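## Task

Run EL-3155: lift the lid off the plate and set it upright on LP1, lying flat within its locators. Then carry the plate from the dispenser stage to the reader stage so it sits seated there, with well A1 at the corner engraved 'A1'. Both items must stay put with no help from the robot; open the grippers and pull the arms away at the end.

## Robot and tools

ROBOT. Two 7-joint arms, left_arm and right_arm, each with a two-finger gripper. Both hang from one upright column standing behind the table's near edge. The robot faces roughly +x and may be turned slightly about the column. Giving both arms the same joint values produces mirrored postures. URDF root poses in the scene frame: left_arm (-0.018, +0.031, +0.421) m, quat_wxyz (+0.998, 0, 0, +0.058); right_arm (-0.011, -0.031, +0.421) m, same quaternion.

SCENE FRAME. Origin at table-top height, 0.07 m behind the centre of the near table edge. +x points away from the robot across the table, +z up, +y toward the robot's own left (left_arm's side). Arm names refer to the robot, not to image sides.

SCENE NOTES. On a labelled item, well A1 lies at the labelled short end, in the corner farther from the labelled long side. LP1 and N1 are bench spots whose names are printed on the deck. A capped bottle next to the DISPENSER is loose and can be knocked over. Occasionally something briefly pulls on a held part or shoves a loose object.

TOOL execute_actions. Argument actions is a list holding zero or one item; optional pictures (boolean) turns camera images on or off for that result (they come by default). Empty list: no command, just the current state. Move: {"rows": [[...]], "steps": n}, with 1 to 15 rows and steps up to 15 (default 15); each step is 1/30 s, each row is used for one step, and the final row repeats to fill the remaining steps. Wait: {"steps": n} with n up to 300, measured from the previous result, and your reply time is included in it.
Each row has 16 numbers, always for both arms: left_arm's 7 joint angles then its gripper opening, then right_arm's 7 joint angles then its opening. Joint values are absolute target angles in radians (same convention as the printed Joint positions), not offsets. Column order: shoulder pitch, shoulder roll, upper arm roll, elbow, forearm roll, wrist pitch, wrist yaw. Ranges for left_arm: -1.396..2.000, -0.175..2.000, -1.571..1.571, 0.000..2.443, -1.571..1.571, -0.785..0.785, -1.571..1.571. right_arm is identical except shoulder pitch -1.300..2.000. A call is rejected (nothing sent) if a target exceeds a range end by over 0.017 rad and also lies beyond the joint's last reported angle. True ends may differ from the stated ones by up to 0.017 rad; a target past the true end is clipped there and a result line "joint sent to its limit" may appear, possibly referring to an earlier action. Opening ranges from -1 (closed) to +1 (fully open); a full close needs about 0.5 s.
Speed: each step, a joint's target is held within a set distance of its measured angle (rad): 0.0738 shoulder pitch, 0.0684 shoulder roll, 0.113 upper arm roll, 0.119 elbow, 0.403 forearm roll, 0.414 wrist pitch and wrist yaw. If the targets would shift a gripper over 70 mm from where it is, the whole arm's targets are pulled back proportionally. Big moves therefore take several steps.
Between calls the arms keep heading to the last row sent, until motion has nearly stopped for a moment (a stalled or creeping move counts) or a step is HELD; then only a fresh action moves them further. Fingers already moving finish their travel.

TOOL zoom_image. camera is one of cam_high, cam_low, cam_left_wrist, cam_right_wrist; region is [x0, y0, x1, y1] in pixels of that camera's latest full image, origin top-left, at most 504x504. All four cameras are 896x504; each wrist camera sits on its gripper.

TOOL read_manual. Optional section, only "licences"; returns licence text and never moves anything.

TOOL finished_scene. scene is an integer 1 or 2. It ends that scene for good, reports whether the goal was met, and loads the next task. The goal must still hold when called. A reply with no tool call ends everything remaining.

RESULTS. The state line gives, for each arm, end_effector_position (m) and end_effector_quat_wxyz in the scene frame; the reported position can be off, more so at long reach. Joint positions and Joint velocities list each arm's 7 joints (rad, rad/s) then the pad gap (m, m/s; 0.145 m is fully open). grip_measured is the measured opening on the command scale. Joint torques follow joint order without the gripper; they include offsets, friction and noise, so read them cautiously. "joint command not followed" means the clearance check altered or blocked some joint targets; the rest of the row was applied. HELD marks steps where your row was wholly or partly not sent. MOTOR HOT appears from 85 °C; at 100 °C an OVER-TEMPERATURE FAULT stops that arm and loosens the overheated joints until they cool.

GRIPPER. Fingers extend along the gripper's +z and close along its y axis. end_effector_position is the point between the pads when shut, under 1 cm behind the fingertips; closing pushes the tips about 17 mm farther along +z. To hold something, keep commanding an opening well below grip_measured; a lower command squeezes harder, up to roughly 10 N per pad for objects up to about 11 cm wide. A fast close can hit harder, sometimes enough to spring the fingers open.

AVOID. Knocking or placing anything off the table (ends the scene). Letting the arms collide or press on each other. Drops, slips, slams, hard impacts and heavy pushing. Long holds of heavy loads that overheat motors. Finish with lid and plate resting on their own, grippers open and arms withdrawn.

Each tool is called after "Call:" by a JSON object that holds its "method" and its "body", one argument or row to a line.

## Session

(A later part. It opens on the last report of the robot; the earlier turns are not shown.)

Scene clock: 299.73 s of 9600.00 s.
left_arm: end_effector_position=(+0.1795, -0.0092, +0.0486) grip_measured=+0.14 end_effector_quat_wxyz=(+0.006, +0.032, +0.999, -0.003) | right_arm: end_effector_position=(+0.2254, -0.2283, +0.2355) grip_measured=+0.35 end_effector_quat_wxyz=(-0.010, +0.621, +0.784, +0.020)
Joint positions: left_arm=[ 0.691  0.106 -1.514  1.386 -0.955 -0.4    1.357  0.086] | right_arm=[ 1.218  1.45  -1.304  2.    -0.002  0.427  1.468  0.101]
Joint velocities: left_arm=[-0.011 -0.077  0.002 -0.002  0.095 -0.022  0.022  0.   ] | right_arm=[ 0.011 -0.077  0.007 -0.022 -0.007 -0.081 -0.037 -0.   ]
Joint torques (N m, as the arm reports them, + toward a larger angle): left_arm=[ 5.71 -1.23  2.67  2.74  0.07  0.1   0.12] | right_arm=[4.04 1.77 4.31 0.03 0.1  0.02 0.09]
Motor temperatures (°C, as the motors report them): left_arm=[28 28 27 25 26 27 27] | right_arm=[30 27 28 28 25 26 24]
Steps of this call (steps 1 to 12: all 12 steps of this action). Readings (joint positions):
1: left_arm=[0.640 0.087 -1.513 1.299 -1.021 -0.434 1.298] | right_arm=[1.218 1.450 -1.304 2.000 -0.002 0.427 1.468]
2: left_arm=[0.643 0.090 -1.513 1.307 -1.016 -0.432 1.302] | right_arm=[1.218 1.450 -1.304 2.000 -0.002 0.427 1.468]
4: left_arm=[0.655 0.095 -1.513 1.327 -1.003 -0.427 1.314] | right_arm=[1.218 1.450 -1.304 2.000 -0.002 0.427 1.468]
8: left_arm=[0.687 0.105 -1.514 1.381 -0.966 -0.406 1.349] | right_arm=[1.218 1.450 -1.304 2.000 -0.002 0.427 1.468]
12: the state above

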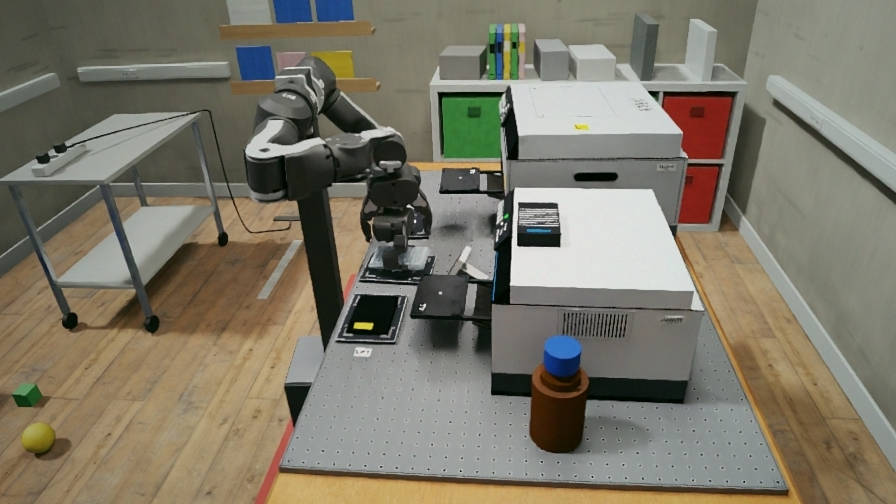

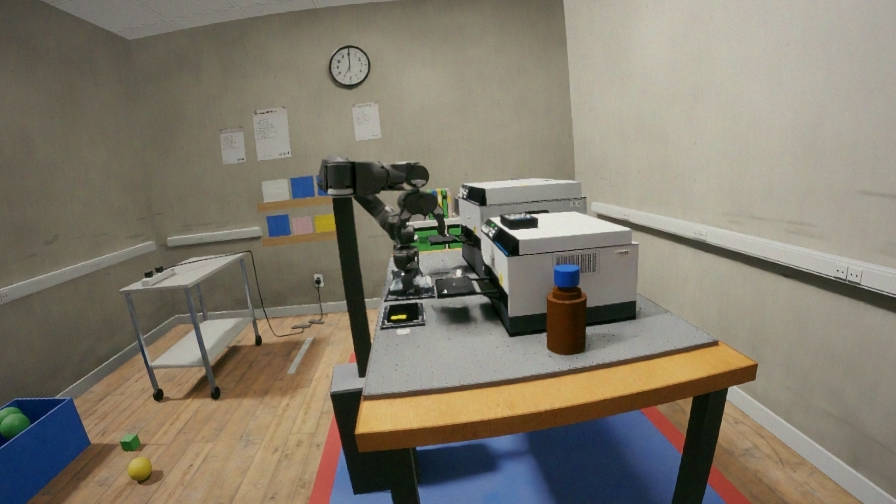

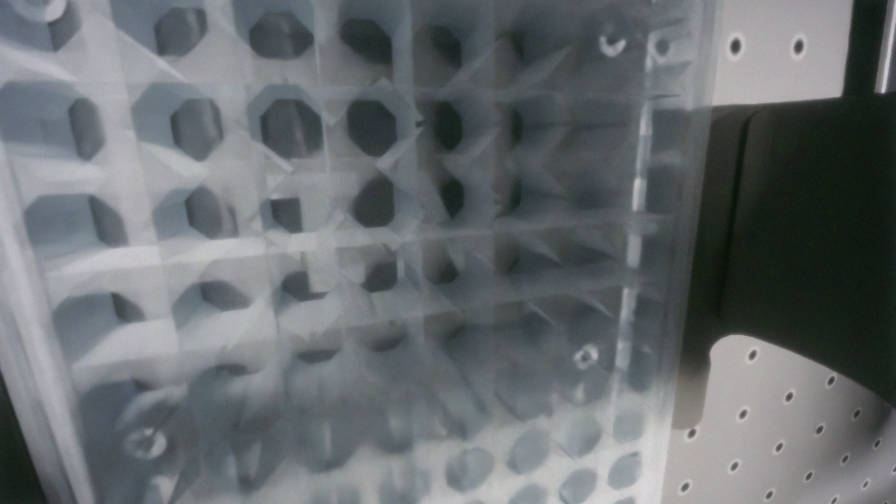

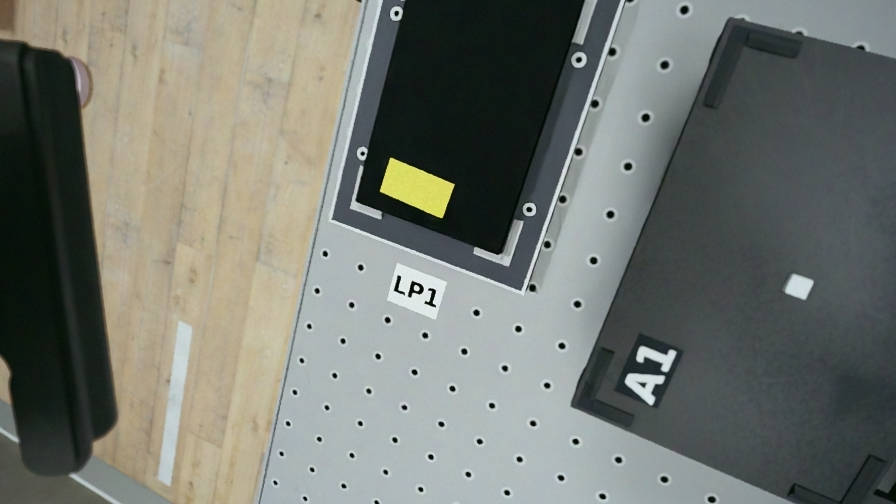

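Call:
{"method": "execute_actions", "body": {
  "actions": [
    {"rows":[[0.699,0.115,-1.519,1.395,-0.939,-0.389,1.368,-0.6,1.22,1.45,-1.3,2,0,0.43,1.47,0.35],[0.716,0.127,-1.52,1.412,-0.92,-0.377,1.375,-0.6,1.22,1.45,-1.3,2,0,0.43,1.47,0.35],[0.744,0.147,-1.521,1.44,-0.888,-0.357,1.386,-0.6,1.22,1.45,-1.3,2,0,0.43,1.47,0.35],[0.772,0.166,-1.523,1.468,-0.856,-0.337,1.397,-0.6,1.22,1.45,-1.3,2,0,0.43,1.47,0.35],[0.8,0.186,-1.525,1.496,-0.824,-0.318,1.408,-0.6,1.22,1.45,-1.3,2,0,0.43,1.47,0.35],[0.829,0.206,-1.526,1.524,-0.792,-0.298,1.418,-0.6,1.22,1.45,-1.3,2,0,0.43,1.47,0.35],[0.857,0.226,-1.528,1.551,-0.759,-0.278,1.428,-0.6,1.22,1.45,-1.3,2,0,0.43,1.47,0.35],[0.885,0.246,-1.53,1.579,-0.727,-0.258,1.438,-0.6,1.22,1.45,-1.3,2,0,0.43,1.47,0.35],[0.913,0.266,-1.531,1.607,-0.695,-0.238,1.448,-0.6,1.22,1.45,-1.3,2,0,0.43,1.47,0.35],[0.941,0.285,-1.533,1.635,-0.663,-0.218,1.458,-0.6,1.22,1.45,-1.3,2,0,0.43,1.47,0.35],[0.969,0.305,-1.535,1.663,-0.631,-0.199,1.467,-0.6,1.22,1.45,-1.3,2,0,0.43,1.47,0.35],[0.997,0.325,-1.536,1.691,-0.599,-0.179,1.476,-0.6,1.22,1.45,-1.3,2,0,0.43,1.47,0.35],[1.025,0.345,-1.538,1.719,-0.567,-0.159,1.485,-0.6,1.22,1.45,-1.3,2,0,0.43,1.47,0.35],[1.053,0.365,-1.539,1.747,-0.535,-0.139,1.494,-0.6,1.22,1.45,-1.3,2,0,0.43,1.47,0.35],[1.081,0.385,-1.541,1.775,-0.503,-0.119,1.502,-0.6,1.22,1.45,-1.3,2,0,0.43,1.47,0.35]],"steps":15}
  ],
  "pictures": false
}}

Call:
{"method": "execute_actions", "body": {
  "actions": [
    {"rows":[[1.11,0.404,-1.543,1.803,-0.47,-0.099,1.51,-0.6,1.22,1.45,-1.3,2,0,0.43,1.47,0.35],[1.138,0.424,-1.544,1.83,-0.438,-0.079,1.518,-0.6,1.22,1.45,-1.3,2,0,0.43,1.47,0.35],[1.166,0.444,-1.546,1.858,-0.406,-0.06,1.526,-0.6,1.22,1.45,-1.3,2,0,0.43,1.47,0.35],[1.194,0.464,-1.548,1.884,-0.374,-0.04,1.533,-0.6,1.22,1.45,-1.3,2,0,0.43,1.47,0.35],[1.218,0.482,-1.549,1.905,-0.345,-0.022,1.539,-0.6,1.22,1.45,-1.3,2,0,0.43,1.47,0.35],[1.236,0.496,-1.549,1.918,-0.325,-0.006,1.543,-0.6,1.22,1.45,-1.3,2,0,0.43,1.47,0.35],[1.248,0.507,-1.547,1.92,-0.31,0.008,1.545,-0.6,1.22,1.45,-1.3,2,0,0.43,1.47,0.35],[1.252,0.515,-1.544,1.91,-0.302,0.022,1.544,-0.6,1.22,1.45,-1.3,2,0,0.43,1.47,0.35],[1.254,0.524,-1.539,1.885,-0.295,0.04,1.541,-0.6,1.22,1.45,-1.3,2,0,0.43,1.47,0.35],[1.256,0.535,-1.532,1.853,-0.288,0.061,1.537,-0.6,1.22,1.45,-1.3,2,0,0.43,1.47,0.35],[1.258,0.547,-1.525,1.82,-0.28,0.083,1.534,-0.6,1.22,1.45,-1.3,2,0,0.43,1.47,0.35],[1.26,0.559,-1.518,1.787,-0.272,0.106,1.53,-0.6,1.22,1.45,-1.3,2,0,0.43,1.47,0.35],[1.262,0.571,-1.51,1.753,-0.263,0.129,1.527,-0.6,1.22,1.45,-1.3,2,0,0.43,1.47,0.35],[1.264,0.583,-1.503,1.719,-0.255,0.152,1.523,-0.6,1.22,1.45,-1.3,2,0,0.43,1.47,0.35],[1.266,0.595,-1.495,1.684,-0.246,0.176,1.519,-0.6,1.22,1.45,-1.3,2,0,0.43,1.47,0.35]],"steps":15}
  ],
  "pictures": false
}}

Call:
{"method": "execute_actions", "body": {
  "actions": [
    {"rows":[[1.268,0.606,-1.488,1.652,-0.238,0.198,1.516,-0.6,1.22,1.45,-1.3,2,0,0.43,1.47,0.35],[1.27,0.618,-1.482,1.62,-0.23,0.22,1.512,-0.6,1.22,1.45,-1.3,2,0,0.43,1.47,0.35],[1.272,0.629,-1.475,1.588,-0.223,0.242,1.509,-0.6,1.22,1.45,-1.3,2,0,0.43,1.47,0.35],[1.274,0.641,-1.468,1.556,-0.215,0.264,1.506,-0.6,1.22,1.45,-1.3,2,0,0.43,1.47,0.35],[1.276,0.652,-1.461,1.523,-0.207,0.286,1.502,-0.6,1.22,1.45,-1.3,2,0,0.43,1.47,0.35],[1.278,0.663,-1.454,1.491,-0.199,0.308,1.499,-0.6,1.22,1.45,-1.3,2,0,0.43,1.47,0.35],[1.28,0.675,-1.447,1.459,-0.191,0.33,1.495,-0.6,1.22,1.45,-1.3,2,0,0.43,1.47,0.35],[1.282,0.686,-1.44,1.427,-0.183,0.352,1.492,-0.6,1.22,1.45,-1.3,2,0,0.43,1.47,0.35],[1.284,0.698,-1.433,1.395,-0.175,0.374,1.488,-0.6,1.22,1.45,-1.3,2,0,0.43,1.47,0.35],[1.286,0.709,-1.426,1.362,-0.167,0.396,1.485,-0.6,1.22,1.45,-1.3,2,0,0.43,1.47,0.35],[1.288,0.718,-1.42,1.337,-0.161,0.414,1.482,-0.6,1.22,1.45,-1.3,2,0,0.43,1.47,0.35],[1.289,0.725,-1.416,1.317,-0.156,0.427,1.48,-0.6,1.22,1.45,-1.3,2,0,0.43,1.47,0.35],[1.29,0.73,-1.413,1.304,-0.153,0.436,1.478,-0.6,1.22,1.45,-1.3,2,0,0.43,1.47,0.35],[1.29,0.732,-1.412,1.298,-0.151,0.442,1.474,-0.6,1.22,1.45,-1.3,2,0,0.43,1.47,0.35]],"steps":15}
  ],
  "pictures": false
}}

Call:
{"method": "execute_actions", "body": {
  "actions": [
    {"steps":8}
  ]
}}

Scene clock: 310.60 s of 9600.00 s.
left_arm: end_effector_position=(+0.2112, +0.0474, +0.1493) grip_measured=+0.14 end_effector_quat_wxyz=(+0.029, -0.072, +0.997, -0.007) | right_arm: end_effector_position=(+0.2254, -0.2283, +0.2355) grip_measured=+0.35 end_effector_quat_wxyz=(-0.010, +0.621, +0.784, +0.020)
Joint positions: left_arm=[ 1.081  0.384 -1.537  1.77  -0.542 -0.146  1.486  0.086] | right_arm=[ 1.218  1.45  -1.304  2.    -0.002  0.427  1.468  0.101]
Joint velocities: left_arm=[ 0.736  0.56   0.002  0.779  0.872  0.388  0.242 -0.   ] | right_arm=[ 0.055  0.033 -0.017 -0.012  0.022 -0.051 -0.007 -0.   ]
Joint torques (N m, as the arm reports them, + toward a larger angle): left_arm=[ 6.31 -0.91  3.83  1.36 -0.12  0.14  0.  ] | right_arm=[4.14 1.74 4.3  0.1  0.13 0.01 0.02]
Motor temperatures (°C, as the motors report them): left_arm=[28 28 27 25 26 27 27] | right_arm=[30 27 29 28 25 26 24]
Steps of this call (steps 1 to 15: the robot went on to your last target; steps 16 to 90: nothing new was sent; then 7.37 s passed at rest; steps 91 to 105: all 15 steps of this action). Readings (joint positions):
91: left_arm=[0.693 0.109 -1.516 1.391 -0.947 -0.397 1.359] | right_arm=[1.218 1.450 -1.304 2.000 -0.002 0.427 1.468]
92: left_arm=[0.705 0.121 -1.520 1.408 -0.934 -0.389 1.362] | right_arm=[1.218 1.450 -1.304 2.000 -0.002 0.427 1.468]
94: left_arm=[0.762 0.164 -1.525 1.465 -0.884 -0.361 1.378] | right_arm=[1.218 1.450 -1.304 2.000 -0.002 0.427 1.468]
98: left_arm=[0.887 0.246 -1.524 1.574 -0.768 -0.284 1.421] | right_arm=[1.218 1.450 -1.304 2.000 -0.002 0.427 1.468]
105: the state above

Scene clock: 311.10 s of 9600.00 s.
left_arm: end_effector_position=(+0.2450, +0.1204, +0.1870) grip_measured=+0.14 end_effector_quat_wxyz=(-0.004, -0.359, +0.933, +0.014) | right_arm: end_effector_position=(+0.2254, -0.2283, +0.2355) grip_measured=+0.35 end_effector_quat_wxyz=(-0.010, +0.621, +0.784, +0.020)
Joint positions: left_arm=[ 1.264  0.593 -1.5    1.689 -0.258  0.145  1.529  0.086] | right_arm=[ 1.218  1.45  -1.304  2.    -0.002  0.427  1.468  0.101]
Joint velocities: left_arm=[ 0.099  0.297  0.178 -0.891  0.022  0.549 -0.139  0.   ] | right_arm=[ 0.099 -0.077 -0.002 -0.007  0.022 -0.007 -0.051  0.   ]
Joint torques (N m, as the arm reports them, + toward a larger angle): left_arm=[ 9.41  0.5   5.61  1.95  0.32  0.09 -0.09] | right_arm=[ 4.02  1.73  4.29  0.2   0.07 -0.03  0.07]
Motor temperatures (°C, as the motors report them): left_arm=[28 28 27 25 26 27 27] | right_arm=[30 27 29 28 25 26 24]
Steps of this call (steps 1 to 15: all 15 steps of this action). Readings (joint positions):
1: left_arm=[1.108 0.404 -1.539 1.798 -0.509 -0.126 1.495] | right_arm=[1.218 1.450 -1.304 2.000 -0.002 0.427 1.468]
2: left_arm=[1.136 0.423 -1.541 1.826 -0.477 -0.106 1.503] | right_arm=[1.218 1.450 -1.304 2.000 -0.002 0.427 1.468]
4: left_arm=[1.193 0.463 -1.544 1.880 -0.412 -0.067 1.518] | right_arm=[1.218 1.450 -1.304 2.000 -0.002 0.427 1.468]
8: left_arm=[1.254 0.513 -1.545 1.915 -0.319 0.001 1.537] | right_arm=[1.218 1.450 -1.304 2.000 -0.002 0.427 1.468]
15: the state above

Scene clock: 311.60 s of 9600.00 s.
left_arm: end_effector_position=(+0.3008, +0.2299, +0.1927) grip_measured=+0.14 end_effector_quat_wxyz=(+0.001, -0.707, +0.707, +0.005) | right_arm: end_effector_position=(+0.2254, -0.2283, +0.2355) grip_measured=+0.35 end_effector_quat_wxyz=(-0.010, +0.621, +0.784, +0.020)
Joint positions: left_arm=[ 1.29   0.738 -1.415  1.295 -0.158  0.433  1.481  0.086] | right_arm=[ 1.218  1.45  -1.304  2.    -0.002  0.427  1.468  0.101]
Joint velocities: left_arm=[-0.011 -0.099 -0.002  0.012  0.139  0.168 -0.066  0.   ] | right_arm=[ 0.011 -0.033 -0.007 -0.012  0.022  0.022  0.007  0.   ]
Joint torques (N m, as the arm reports them, + toward a larger angle): left_arm=[10.3   0.22  5.54  1.43  0.13  0.11 -0.27] | right_arm=[4.2  1.67 4.36 0.18 0.07 0.03 0.09]
Motor temperatures (°C, as the motors report them): left_arm=[28 28 27 25 26 27 27] | right_arm=[30 27 29 28 25 26 24]
Steps of this call (steps 1 to 15: all 15 steps of this action). Readings (joint positions):
1: left_arm=[1.266 0.603 -1.493 1.657 -0.249 0.168 1.525] | right_arm=[1.218 1.450 -1.304 2.000 -0.002 0.427 1.468]
2: left_arm=[1.268 0.614 -1.487 1.625 -0.241 0.190 1.521] | right_arm=[1.218 1.450 -1.304 2.000 -0.002 0.427 1.468]
4: left_arm=[1.271 0.639 -1.473 1.561 -0.225 0.234 1.515] | right_arm=[1.218 1.450 -1.304 2.000 -0.002 0.427 1.468]
8: left_arm=[1.280 0.684 -1.445 1.432 -0.193 0.323 1.501] | right_arm=[1.218 1.450 -1.304 2.000 -0.002 0.427 1.468]
15: the state above

Scene clock: 311.87 s of 9600.00 s.
left_arm: end_effector_position=(+0.3009, +0.2257, +0.1927) grip_measured=+0.14 end_effector_quat_wxyz=(-0.002, -0.706, +0.709, +0.003) | right_arm: end_effector_position=(+0.2254, -0.2283, +0.2355) grip_measured=+0.35 end_effector_quat_wxyz=(-0.010, +0.621, +0.784, +0.020)
Joint positions: left_arm=[ 1.29   0.731 -1.415  1.299 -0.152  0.439  1.48   0.086] | right_arm=[ 1.218  1.45  -1.304  2.    -0.002  0.427  1.468  0.101]
Joint velocities: left_arm=[-0.055  0.099 -0.007 -0.012 -0.066 -0.037 -0.007 -0.   ] | right_arm=[ 0.033  0.055 -0.002  0.002  0.022 -0.007 -0.037 -0.   ]
Joint torques (N m, as the arm reports them, + toward a larger angle): left_arm=[10.38  1.47  5.45  0.84  0.06  0.1  -0.21] | right_arm=[ 3.96  1.78  4.27  0.27  0.13 -0.01  0.06]
Motor temperatures (°C, as the motors report them): left_arm=[28 28 27 25 26 27 27] | right_arm=[30 27 29 28 25 26 24]
Steps of this call (steps 1 to 8: the robot went on to your last target). Readings (joint positions):
1: left_arm=[1.290 0.735 -1.415 1.296 -0.156 0.436 1.481] | right_arm=[1.218 1.450 -1.304 2.000 -0.002 0.427 1.468]
2: left_arm=[1.290 0.732 -1.415 1.298 -0.154 0.437 1.480] | right_arm=[1.218 1.450 -1.304 2.000 -0.002 0.427 1.468]
4: left_arm=[1.290 0.731 -1.415 1.299 -0.152 0.439 1.480] | right_arm=[1.218 1.450 -1.304 2.000 -0.002 0.427 1.468]
8: the state above

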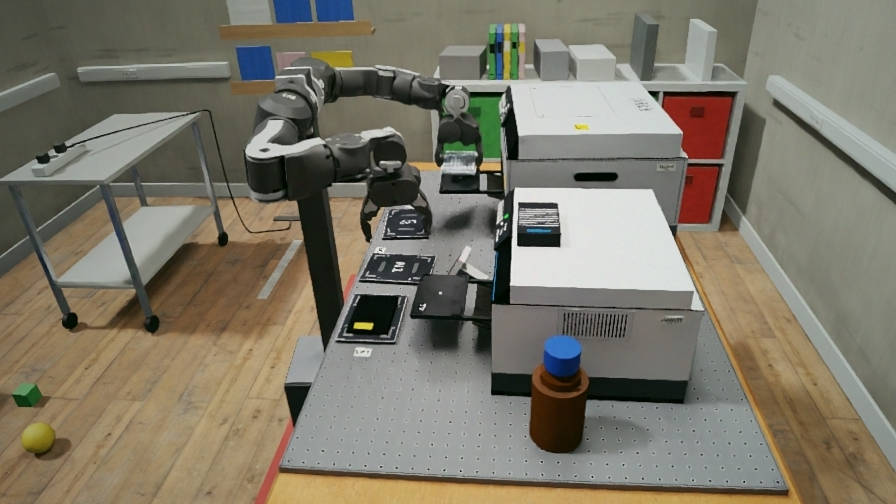

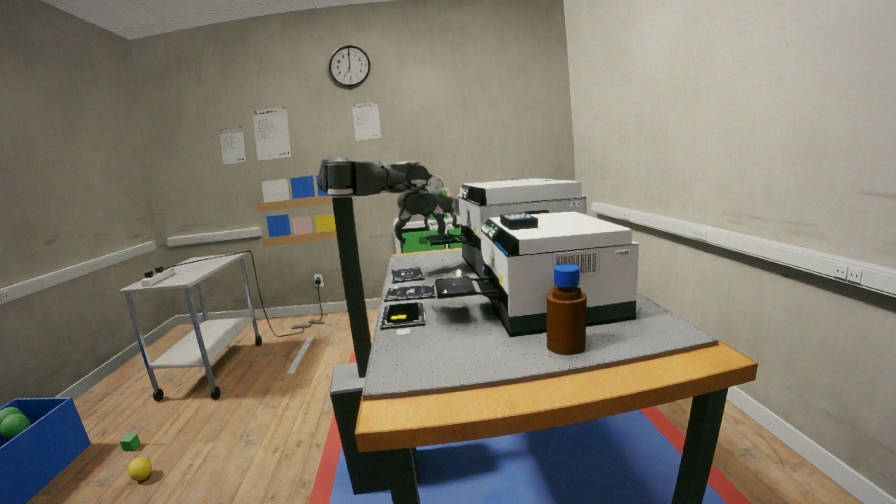

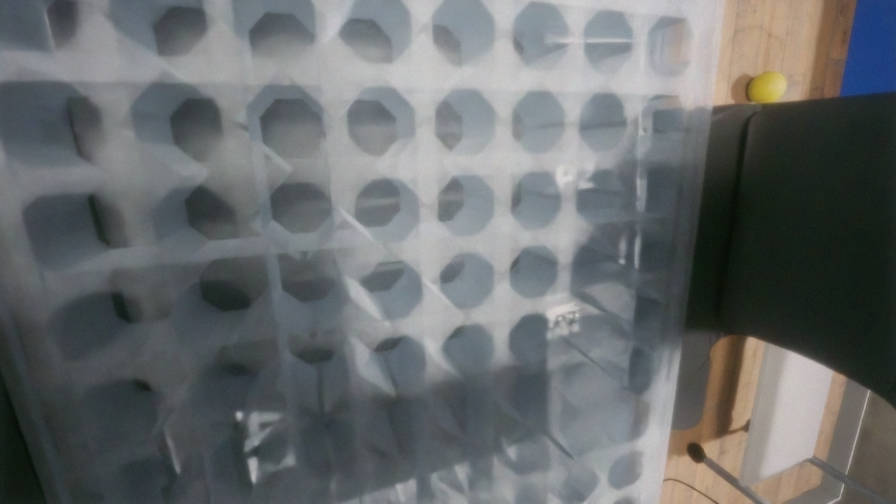

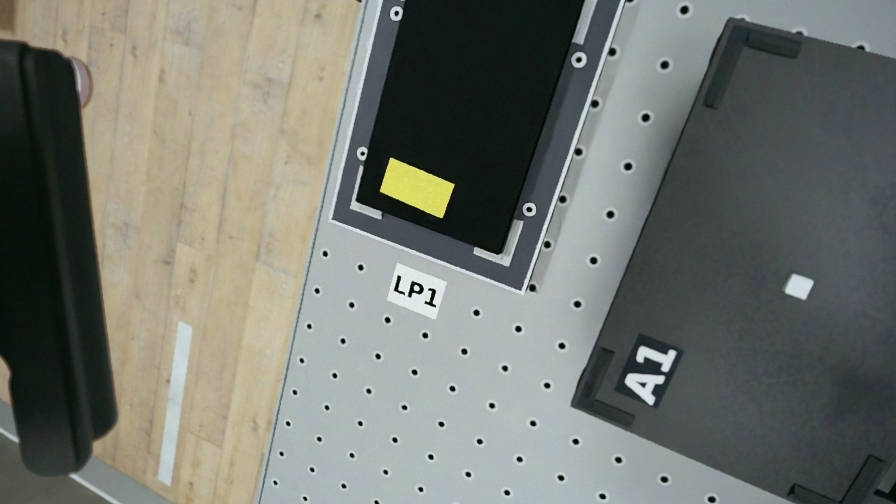

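Call:
{"method": "execute_actions", "body": {
  "actions": [
    {"rows":[[1.283,0.729,-1.41,1.292,-0.153,0.437,1.468,-0.6,1.22,1.45,-1.3,2,0,0.43,1.47,0.35],[1.274,0.725,-1.408,1.284,-0.156,0.433,1.46,-0.6,1.22,1.45,-1.3,2,0,0.43,1.47,0.35],[1.265,0.72,-1.406,1.276,-0.159,0.429,1.452,-0.6,1.22,1.45,-1.3,2,0,0.43,1.47,0.35],[1.256,0.716,-1.404,1.268,-0.162,0.425,1.444,-0.6,1.22,1.45,-1.3,2,0,0.43,1.47,0.35],[1.247,0.712,-1.402,1.26,-0.165,0.421,1.436,-0.6,1.22,1.45,-1.3,2,0,0.43,1.47,0.35],[1.238,0.708,-1.4,1.252,-0.168,0.417,1.428,-0.6,1.22,1.45,-1.3,2,0,0.43,1.47,0.35],[1.229,0.703,-1.398,1.244,-0.171,0.413,1.42,-0.6,1.22,1.45,-1.3,2,0,0.43,1.47,0.35],[1.222,0.7,-1.396,1.238,-0.174,0.409,1.414,-0.6,1.22,1.45,-1.3,2,0,0.43,1.47,0.35]],"steps":15}
  ]
}}

Call:
{"method": "zoom_image", "body": {
  "camera": "cam_high",
  "region": [430,150,500,200]
}}

Scene clock: 315.33 s of 9600.00 s.
left_arm: end_effector_position=(+0.3046, +0.2266, +0.1699) grip_measured=+0.14 end_effector_quat_wxyz=(+0.000, -0.707, +0.707, +0.001) | right_arm: end_effector_position=(+0.2254, -0.2283, +0.2355) grip_measured=+0.35 end_effector_quat_wxyz=(-0.010, +0.621, +0.784, +0.020)
Joint positions: left_arm=[ 1.223  0.7   -1.4    1.238 -0.172  0.412  1.42   0.086] | right_arm=[ 1.218  1.45  -1.304  2.    -0.002  0.427  1.468  0.101]
Joint velocities: left_arm=[-0.011  0.011 -0.007  0.002 -0.037  0.007  0.037  0.   ] | right_arm=[-0.011  0.011  0.007 -0.022 -0.037  0.037  0.051 -0.   ]
Joint torques (N m, as the arm reports them, + toward a larger angle): left_arm=[10.17  1.36  5.5   1.   -0.02 -0.09 -0.2 ] | right_arm=[3.93 1.64 4.22 0.14 0.11 0.03 0.1 ]
Motor temperatures (°C, as the motors report them): left_arm=[29 28 27 25 26 27 27] | right_arm=[30 27 29 28 25 26 24]
Steps of this call (steps 1 to 15: the robot went on to your last target; steps 16 to 89: nothing new was sent; steps 90 to 104: all 15 steps of this action). Readings (joint positions):
90: left_arm=[1.289 0.730 -1.414 1.295 -0.152 0.439 1.478] | right_arm=[1.218 1.450 -1.304 2.000 -0.002 0.427 1.468]
91: left_arm=[1.284 0.727 -1.410 1.287 -0.153 0.438 1.473] | right_arm=[1.218 1.450 -1.304 2.000 -0.002 0.427 1.468]
93: left_arm=[1.264 0.718 -1.406 1.270 -0.158 0.432 1.458] | right_arm=[1.218 1.450 -1.304 2.000 -0.002 0.427 1.468]
97: left_arm=[1.225 0.701 -1.402 1.240 -0.169 0.417 1.428] | right_arm=[1.218 1.450 -1.304 2.000 -0.002 0.427 1.468]
104: the state above

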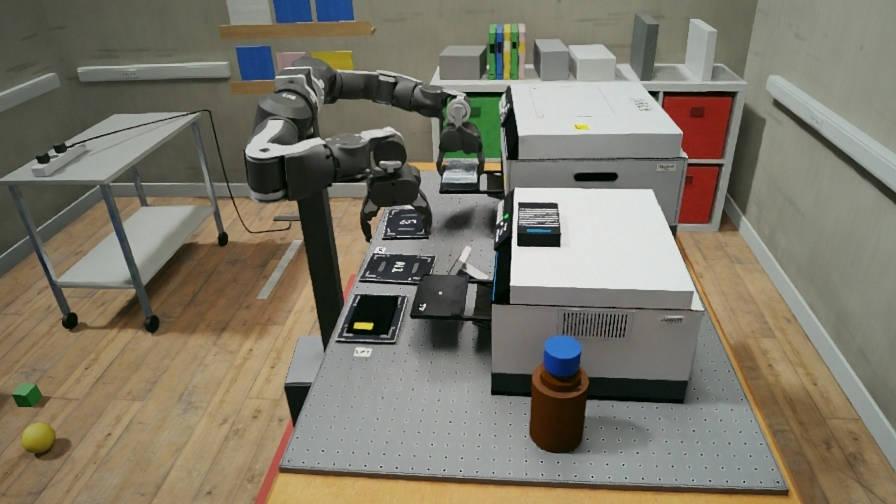

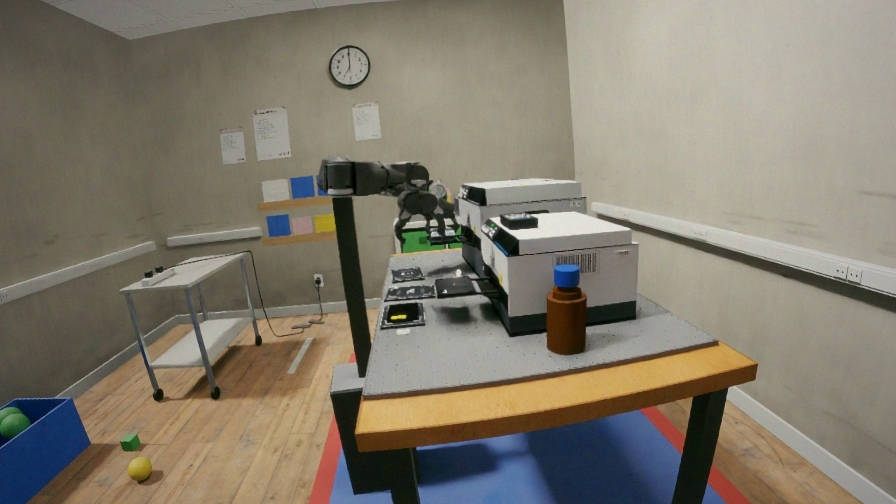

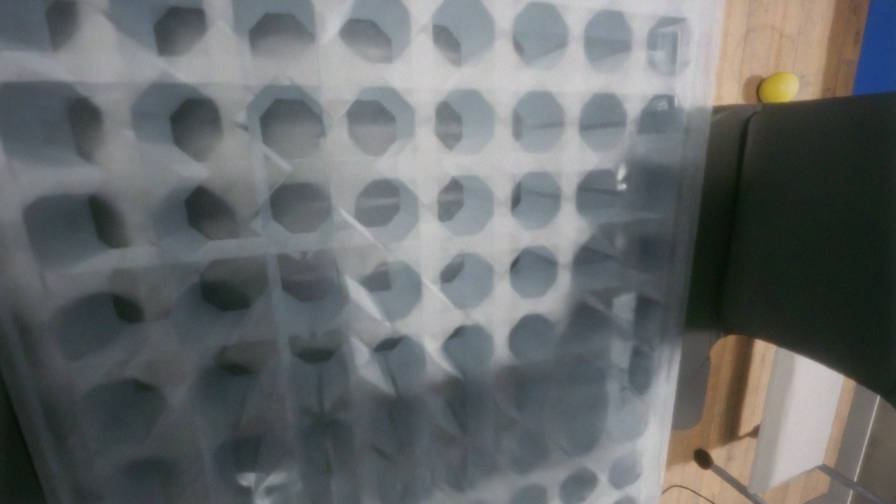

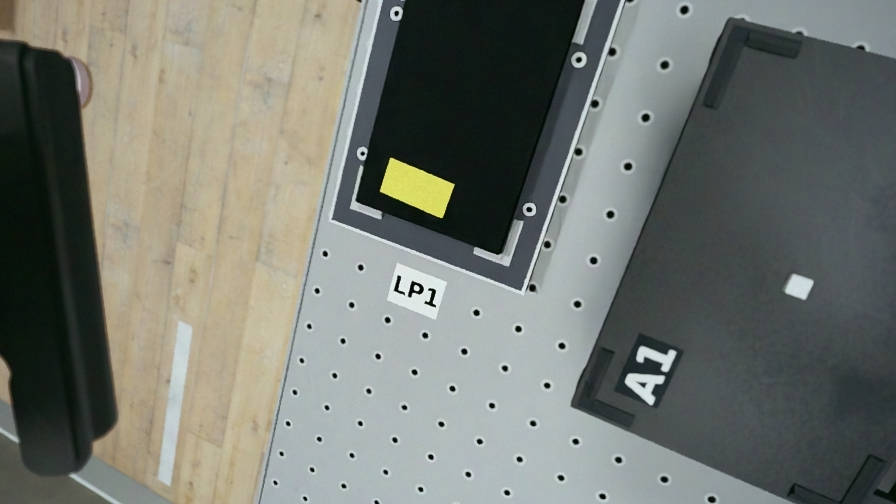

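Region (430, 150, 500, 200) of cam_high's 896x504 image, scaled by 7.200, with more detail than that image has; it fills the top 360 rows of this view, and the rest is white.

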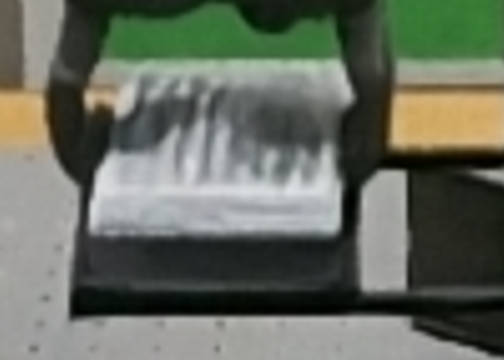

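Call:
{"method": "execute_actions", "body": {
  "actions": [
    {"rows":[[1.221,0.703,-1.397,1.24,-0.17,0.422,1.41,-0.6,1.22,1.45,-1.3,2,0,0.43,1.47,0.35],[1.219,0.706,-1.398,1.241,-0.166,0.433,1.407,-0.6,1.22,1.45,-1.3,2,0,0.43,1.47,0.35],[1.217,0.709,-1.4,1.242,-0.162,0.444,1.403,-0.6,1.22,1.45,-1.3,2,0,0.43,1.47,0.35],[1.214,0.71,-1.401,1.242,-0.16,0.453,1.399,-0.6,1.22,1.45,-1.3,2,0,0.43,1.47,0.35],[1.211,0.71,-1.402,1.24,-0.16,0.453,1.396,-0.6,1.22,1.45,-1.3,2,0,0.43,1.47,0.35],[1.208,0.7085,-1.402,1.2375,-0.16,0.453,1.3925,-0.6,1.22,1.45,-1.3,2,0,0.43,1.47,0.35]],"steps":15}
  ]
}}

Call:
{"method": "zoom_image", "body": {
  "camera": "cam_high",
  "region": [430,150,500,200]
}}

Scene clock: 320.70 s of 9600.00 s.
left_arm: end_effector_position=(+0.3032, +0.2296, +0.1656) grip_measured=+0.14 end_effector_quat_wxyz=(-0.001, +0.724, -0.690, +0.001) | right_arm: end_effector_position=(+0.2254, -0.2283, +0.2355) grip_measured=+0.35 end_effector_quat_wxyz=(-0.010, +0.621, +0.784, +0.020)
Joint positions: left_arm=[ 1.21   0.71  -1.4    1.238 -0.161  0.45   1.399  0.086] | right_arm=[ 1.218  1.45  -1.304  2.    -0.002  0.427  1.468  0.101]
Joint velocities: left_arm=[-0.033  0.011  0.002  0.007  0.007 -0.022 -0.037 -0.   ] | right_arm=[-0.099  0.077  0.002 -0.007 -0.007 -0.037 -0.007  0.   ]
Joint torques (N m, as the arm reports them, + toward a larger angle): left_arm=[ 9.82  1.13  4.4   0.89  0.09  0.12 -0.2 ] | right_arm=[3.87 1.74 4.42 0.06 0.13 0.01 0.08]
Motor temperatures (°C, as the motors report them): left_arm=[29 28 28 25 26 27 27] | right_arm=[30 27 29 28 25 26 24]
Steps of this call (steps 1 to 15: the robot went on to your last target; steps 16 to 90: nothing new was sent; then 1.87 s passed at rest; steps 91 to 105: all 15 steps of this action). Readings (joint positions):
91: left_arm=[1.223 0.701 -1.400 1.239 -0.172 0.415 1.418] | right_arm=[1.218 1.450 -1.304 2.000 -0.002 0.427 1.468]
92: left_arm=[1.223 0.703 -1.400 1.240 -0.170 0.421 1.416] | right_arm=[1.218 1.450 -1.304 2.000 -0.002 0.427 1.468]
94: left_arm=[1.221 0.709 -1.400 1.242 -0.164 0.439 1.409] | right_arm=[1.218 1.450 -1.304 2.000 -0.002 0.427 1.468]
98: left_arm=[1.210 0.710 -1.400 1.238 -0.162 0.449 1.400] | right_arm=[1.218 1.450 -1.304 2.000 -0.002 0.427 1.468]
105: the state above

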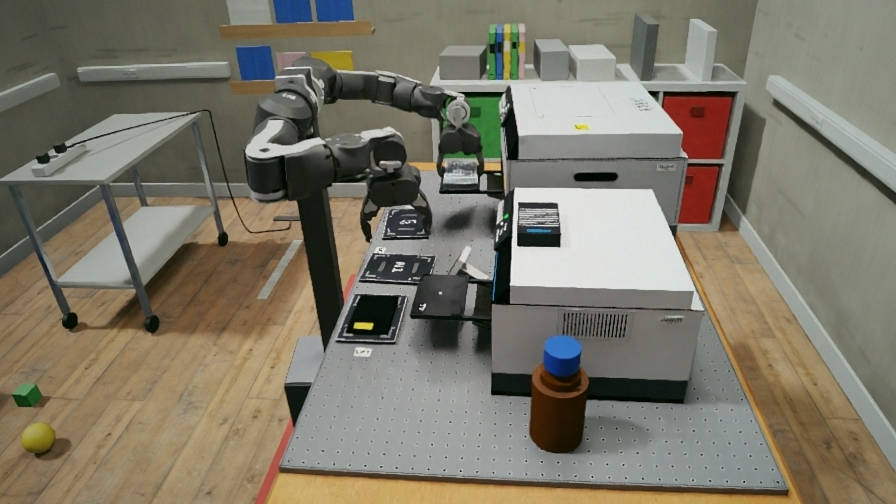

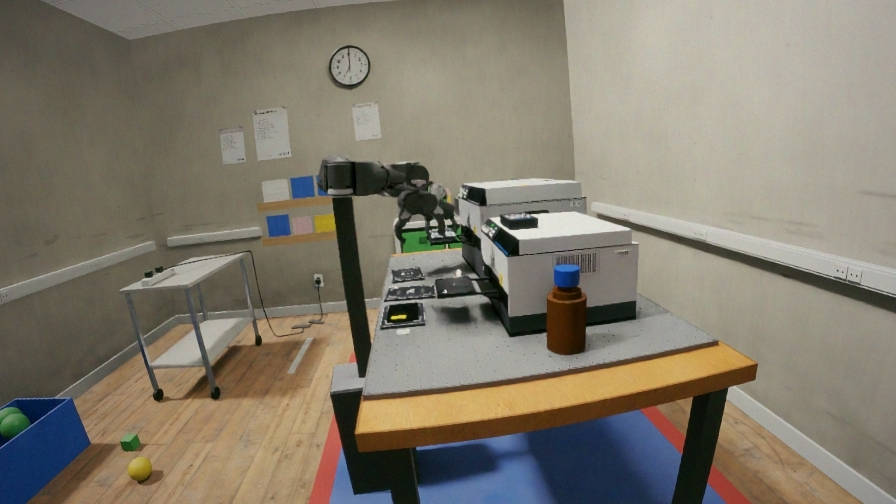

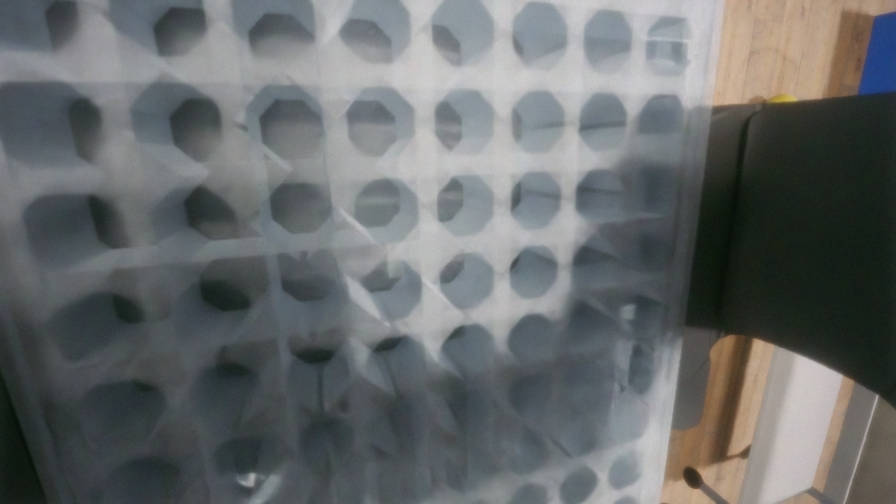

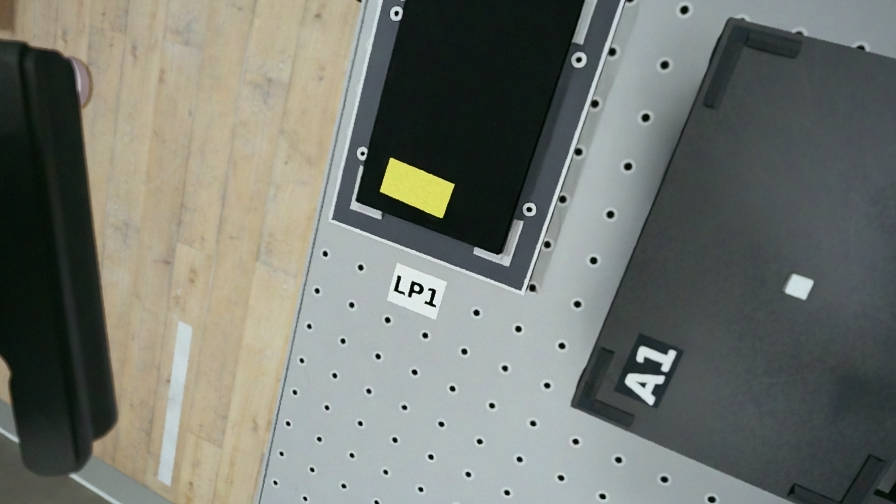

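Region (430, 150, 500, 200) of cam_high's 896x504 image, scaled by 7.200, with more detail than that image has; it fills the top 360 rows of this view, and the rest is white.

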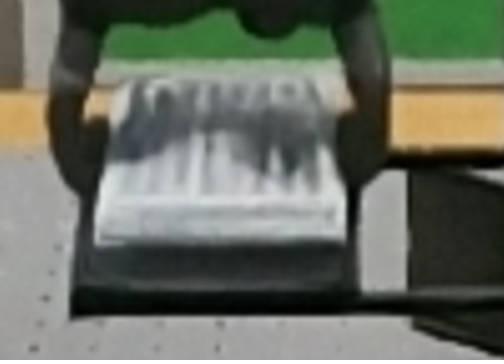

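Call:
{"method": "execute_actions", "body": {
  "actions": [
    {"rows":[[1.208,0.7085,-1.4,1.2375,-0.163,0.438,1.393,-0.6,1.22,1.45,-1.3,2,0,0.43,1.47,0.35],[1.208,0.7085,-1.4,1.2375,-0.166,0.426,1.393,-0.6,1.22,1.45,-1.3,2,0,0.43,1.47,0.35],[1.208,0.7085,-1.4,1.2375,-0.168,0.416,1.393,-0.6,1.22,1.45,-1.3,2,0,0.43,1.47,0.35],[1.208,0.7085,-1.4,1.2375,-0.168,0.416,1.393,-0.6,1.22,1.45,-1.3,2,0,0.43,1.47,0.35],[1.205,0.707,-1.399,1.235,-0.169,0.415,1.392,-0.6,1.22,1.45,-1.3,2,0,0.43,1.47,0.35],[1.202,0.706,-1.399,1.233,-0.17,0.414,1.39,-0.6,1.22,1.45,-1.3,2,0,0.43,1.47,0.35],[1.2,0.705,-1.398,1.231,-0.17,0.413,1.388,-0.6,1.22,1.45,-1.3,2,0,0.43,1.47,0.35],[1.197,0.704,-1.398,1.229,-0.171,0.412,1.385,-0.6,1.22,1.45,-1.3,2,0,0.43,1.47,0.35],[1.194,0.7025,-1.397,1.2265,-0.172,0.411,1.383,-0.6,1.22,1.45,-1.3,2,0,0.43,1.47,0.35]],"steps":15}
  ]
}}

Call:
{"method": "zoom_image", "body": {
  "camera": "cam_high",
  "region": [430,150,500,200]
}}

Scene clock: 325.10 s of 9600.00 s.
left_arm: end_effector_position=(+0.3031, +0.2296, +0.1604) grip_measured=+0.14 end_effector_quat_wxyz=(+0.001, -0.713, +0.701, -0.000) | right_arm: end_effector_position=(+0.2254, -0.2283, +0.2355) grip_measured=+0.35 end_effector_quat_wxyz=(-0.010, +0.621, +0.784, +0.020)
Joint positions: left_arm=[ 1.196  0.704 -1.4    1.227 -0.171  0.414  1.389  0.086] | right_arm=[ 1.218  1.45  -1.304  2.    -0.002  0.427  1.468  0.101]
Joint velocities: left_arm=[ 0.011  0.011 -0.017 -0.002  0.037  0.022 -0.081  0.   ] | right_arm=[-0.077 -0.055  0.007  0.012 -0.037  0.007 -0.022 -0.   ]
Joint torques (N m, as the arm reports them, + toward a larger angle): left_arm=[ 9.7   1.23  5.18  0.91 -0.01 -0.08 -0.21] | right_arm=[4.1  1.82 4.21 0.18 0.1  0.   0.08]
Motor temperatures (°C, as the motors report them): left_arm=[30 28 28 25 26 27 27] | right_arm=[30 27 29 28 25 26 24]
Steps of this call (steps 1 to 15: the robot went on to your last target; steps 16 to 90: nothing new was sent; then 0.90 s passed at rest; steps 91 to 105: all 15 steps of this action). Readings (joint positions):
91: left_arm=[1.210 0.710 -1.400 1.238 -0.161 0.447 1.399] | right_arm=[1.218 1.450 -1.304 2.000 -0.002 0.427 1.468]
92: left_arm=[1.210 0.710 -1.400 1.238 -0.163 0.439 1.399] | right_arm=[1.218 1.450 -1.304 2.000 -0.002 0.427 1.468]
94: left_arm=[1.210 0.710 -1.400 1.238 -0.165 0.425 1.399] | right_arm=[1.218 1.450 -1.304 2.000 -0.002 0.427 1.468]
98: left_arm=[1.203 0.706 -1.400 1.231 -0.169 0.417 1.394] | right_arm=[1.218 1.450 -1.304 2.000 -0.002 0.427 1.468]
105: the state above

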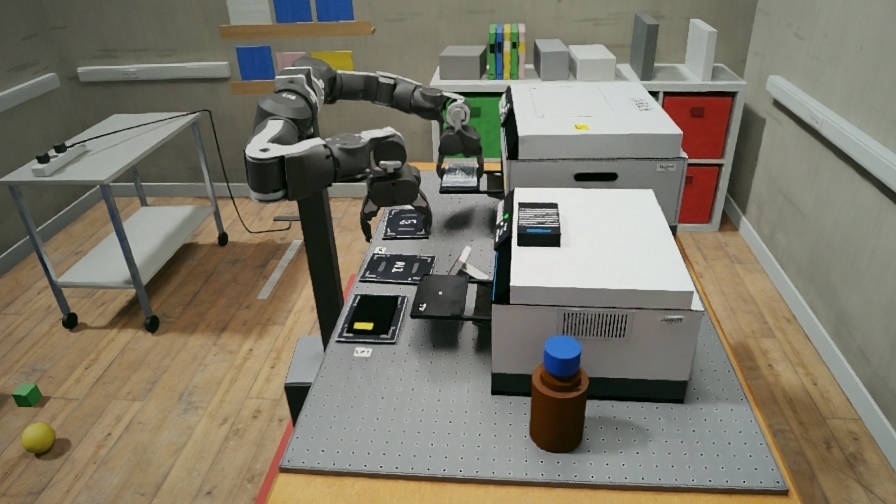

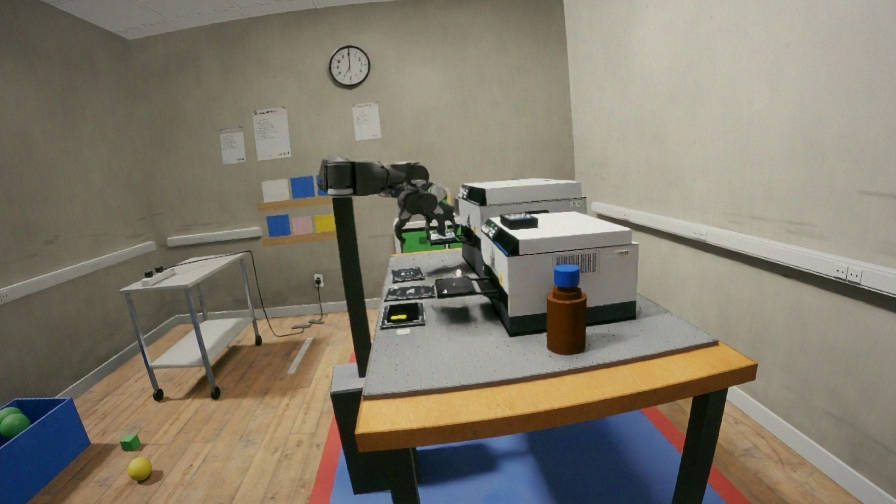

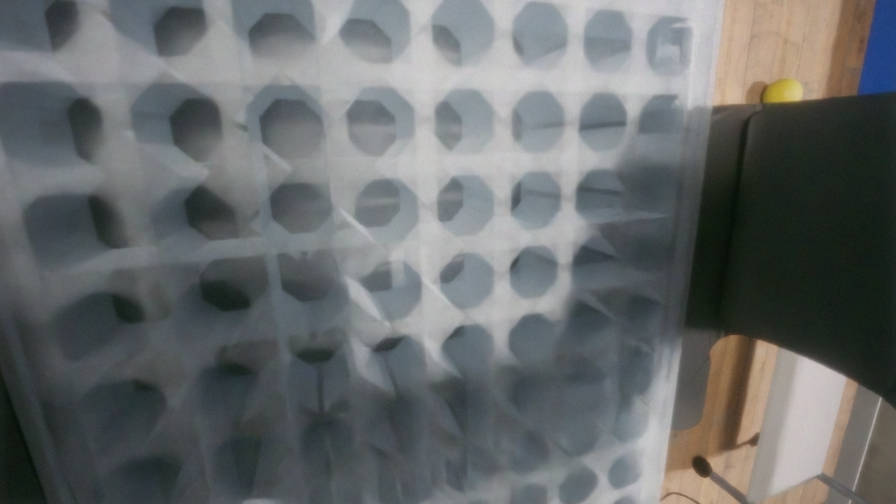

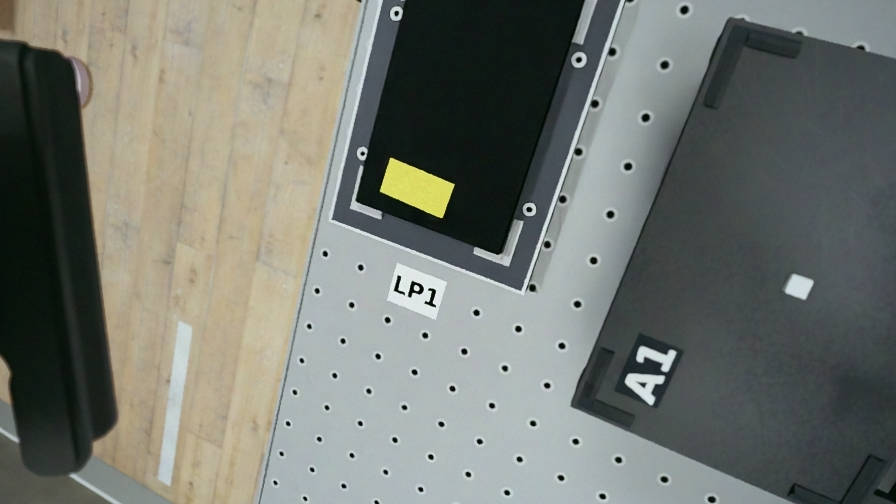

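Region (430, 150, 500, 200) of cam_high's 896x504 image, scaled by 7.200, with more detail than that image has; it fills the top 360 rows of this view, and the rest is white.

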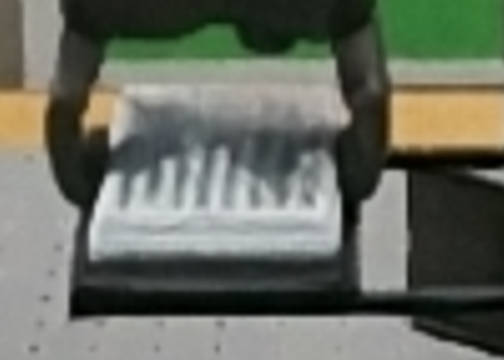

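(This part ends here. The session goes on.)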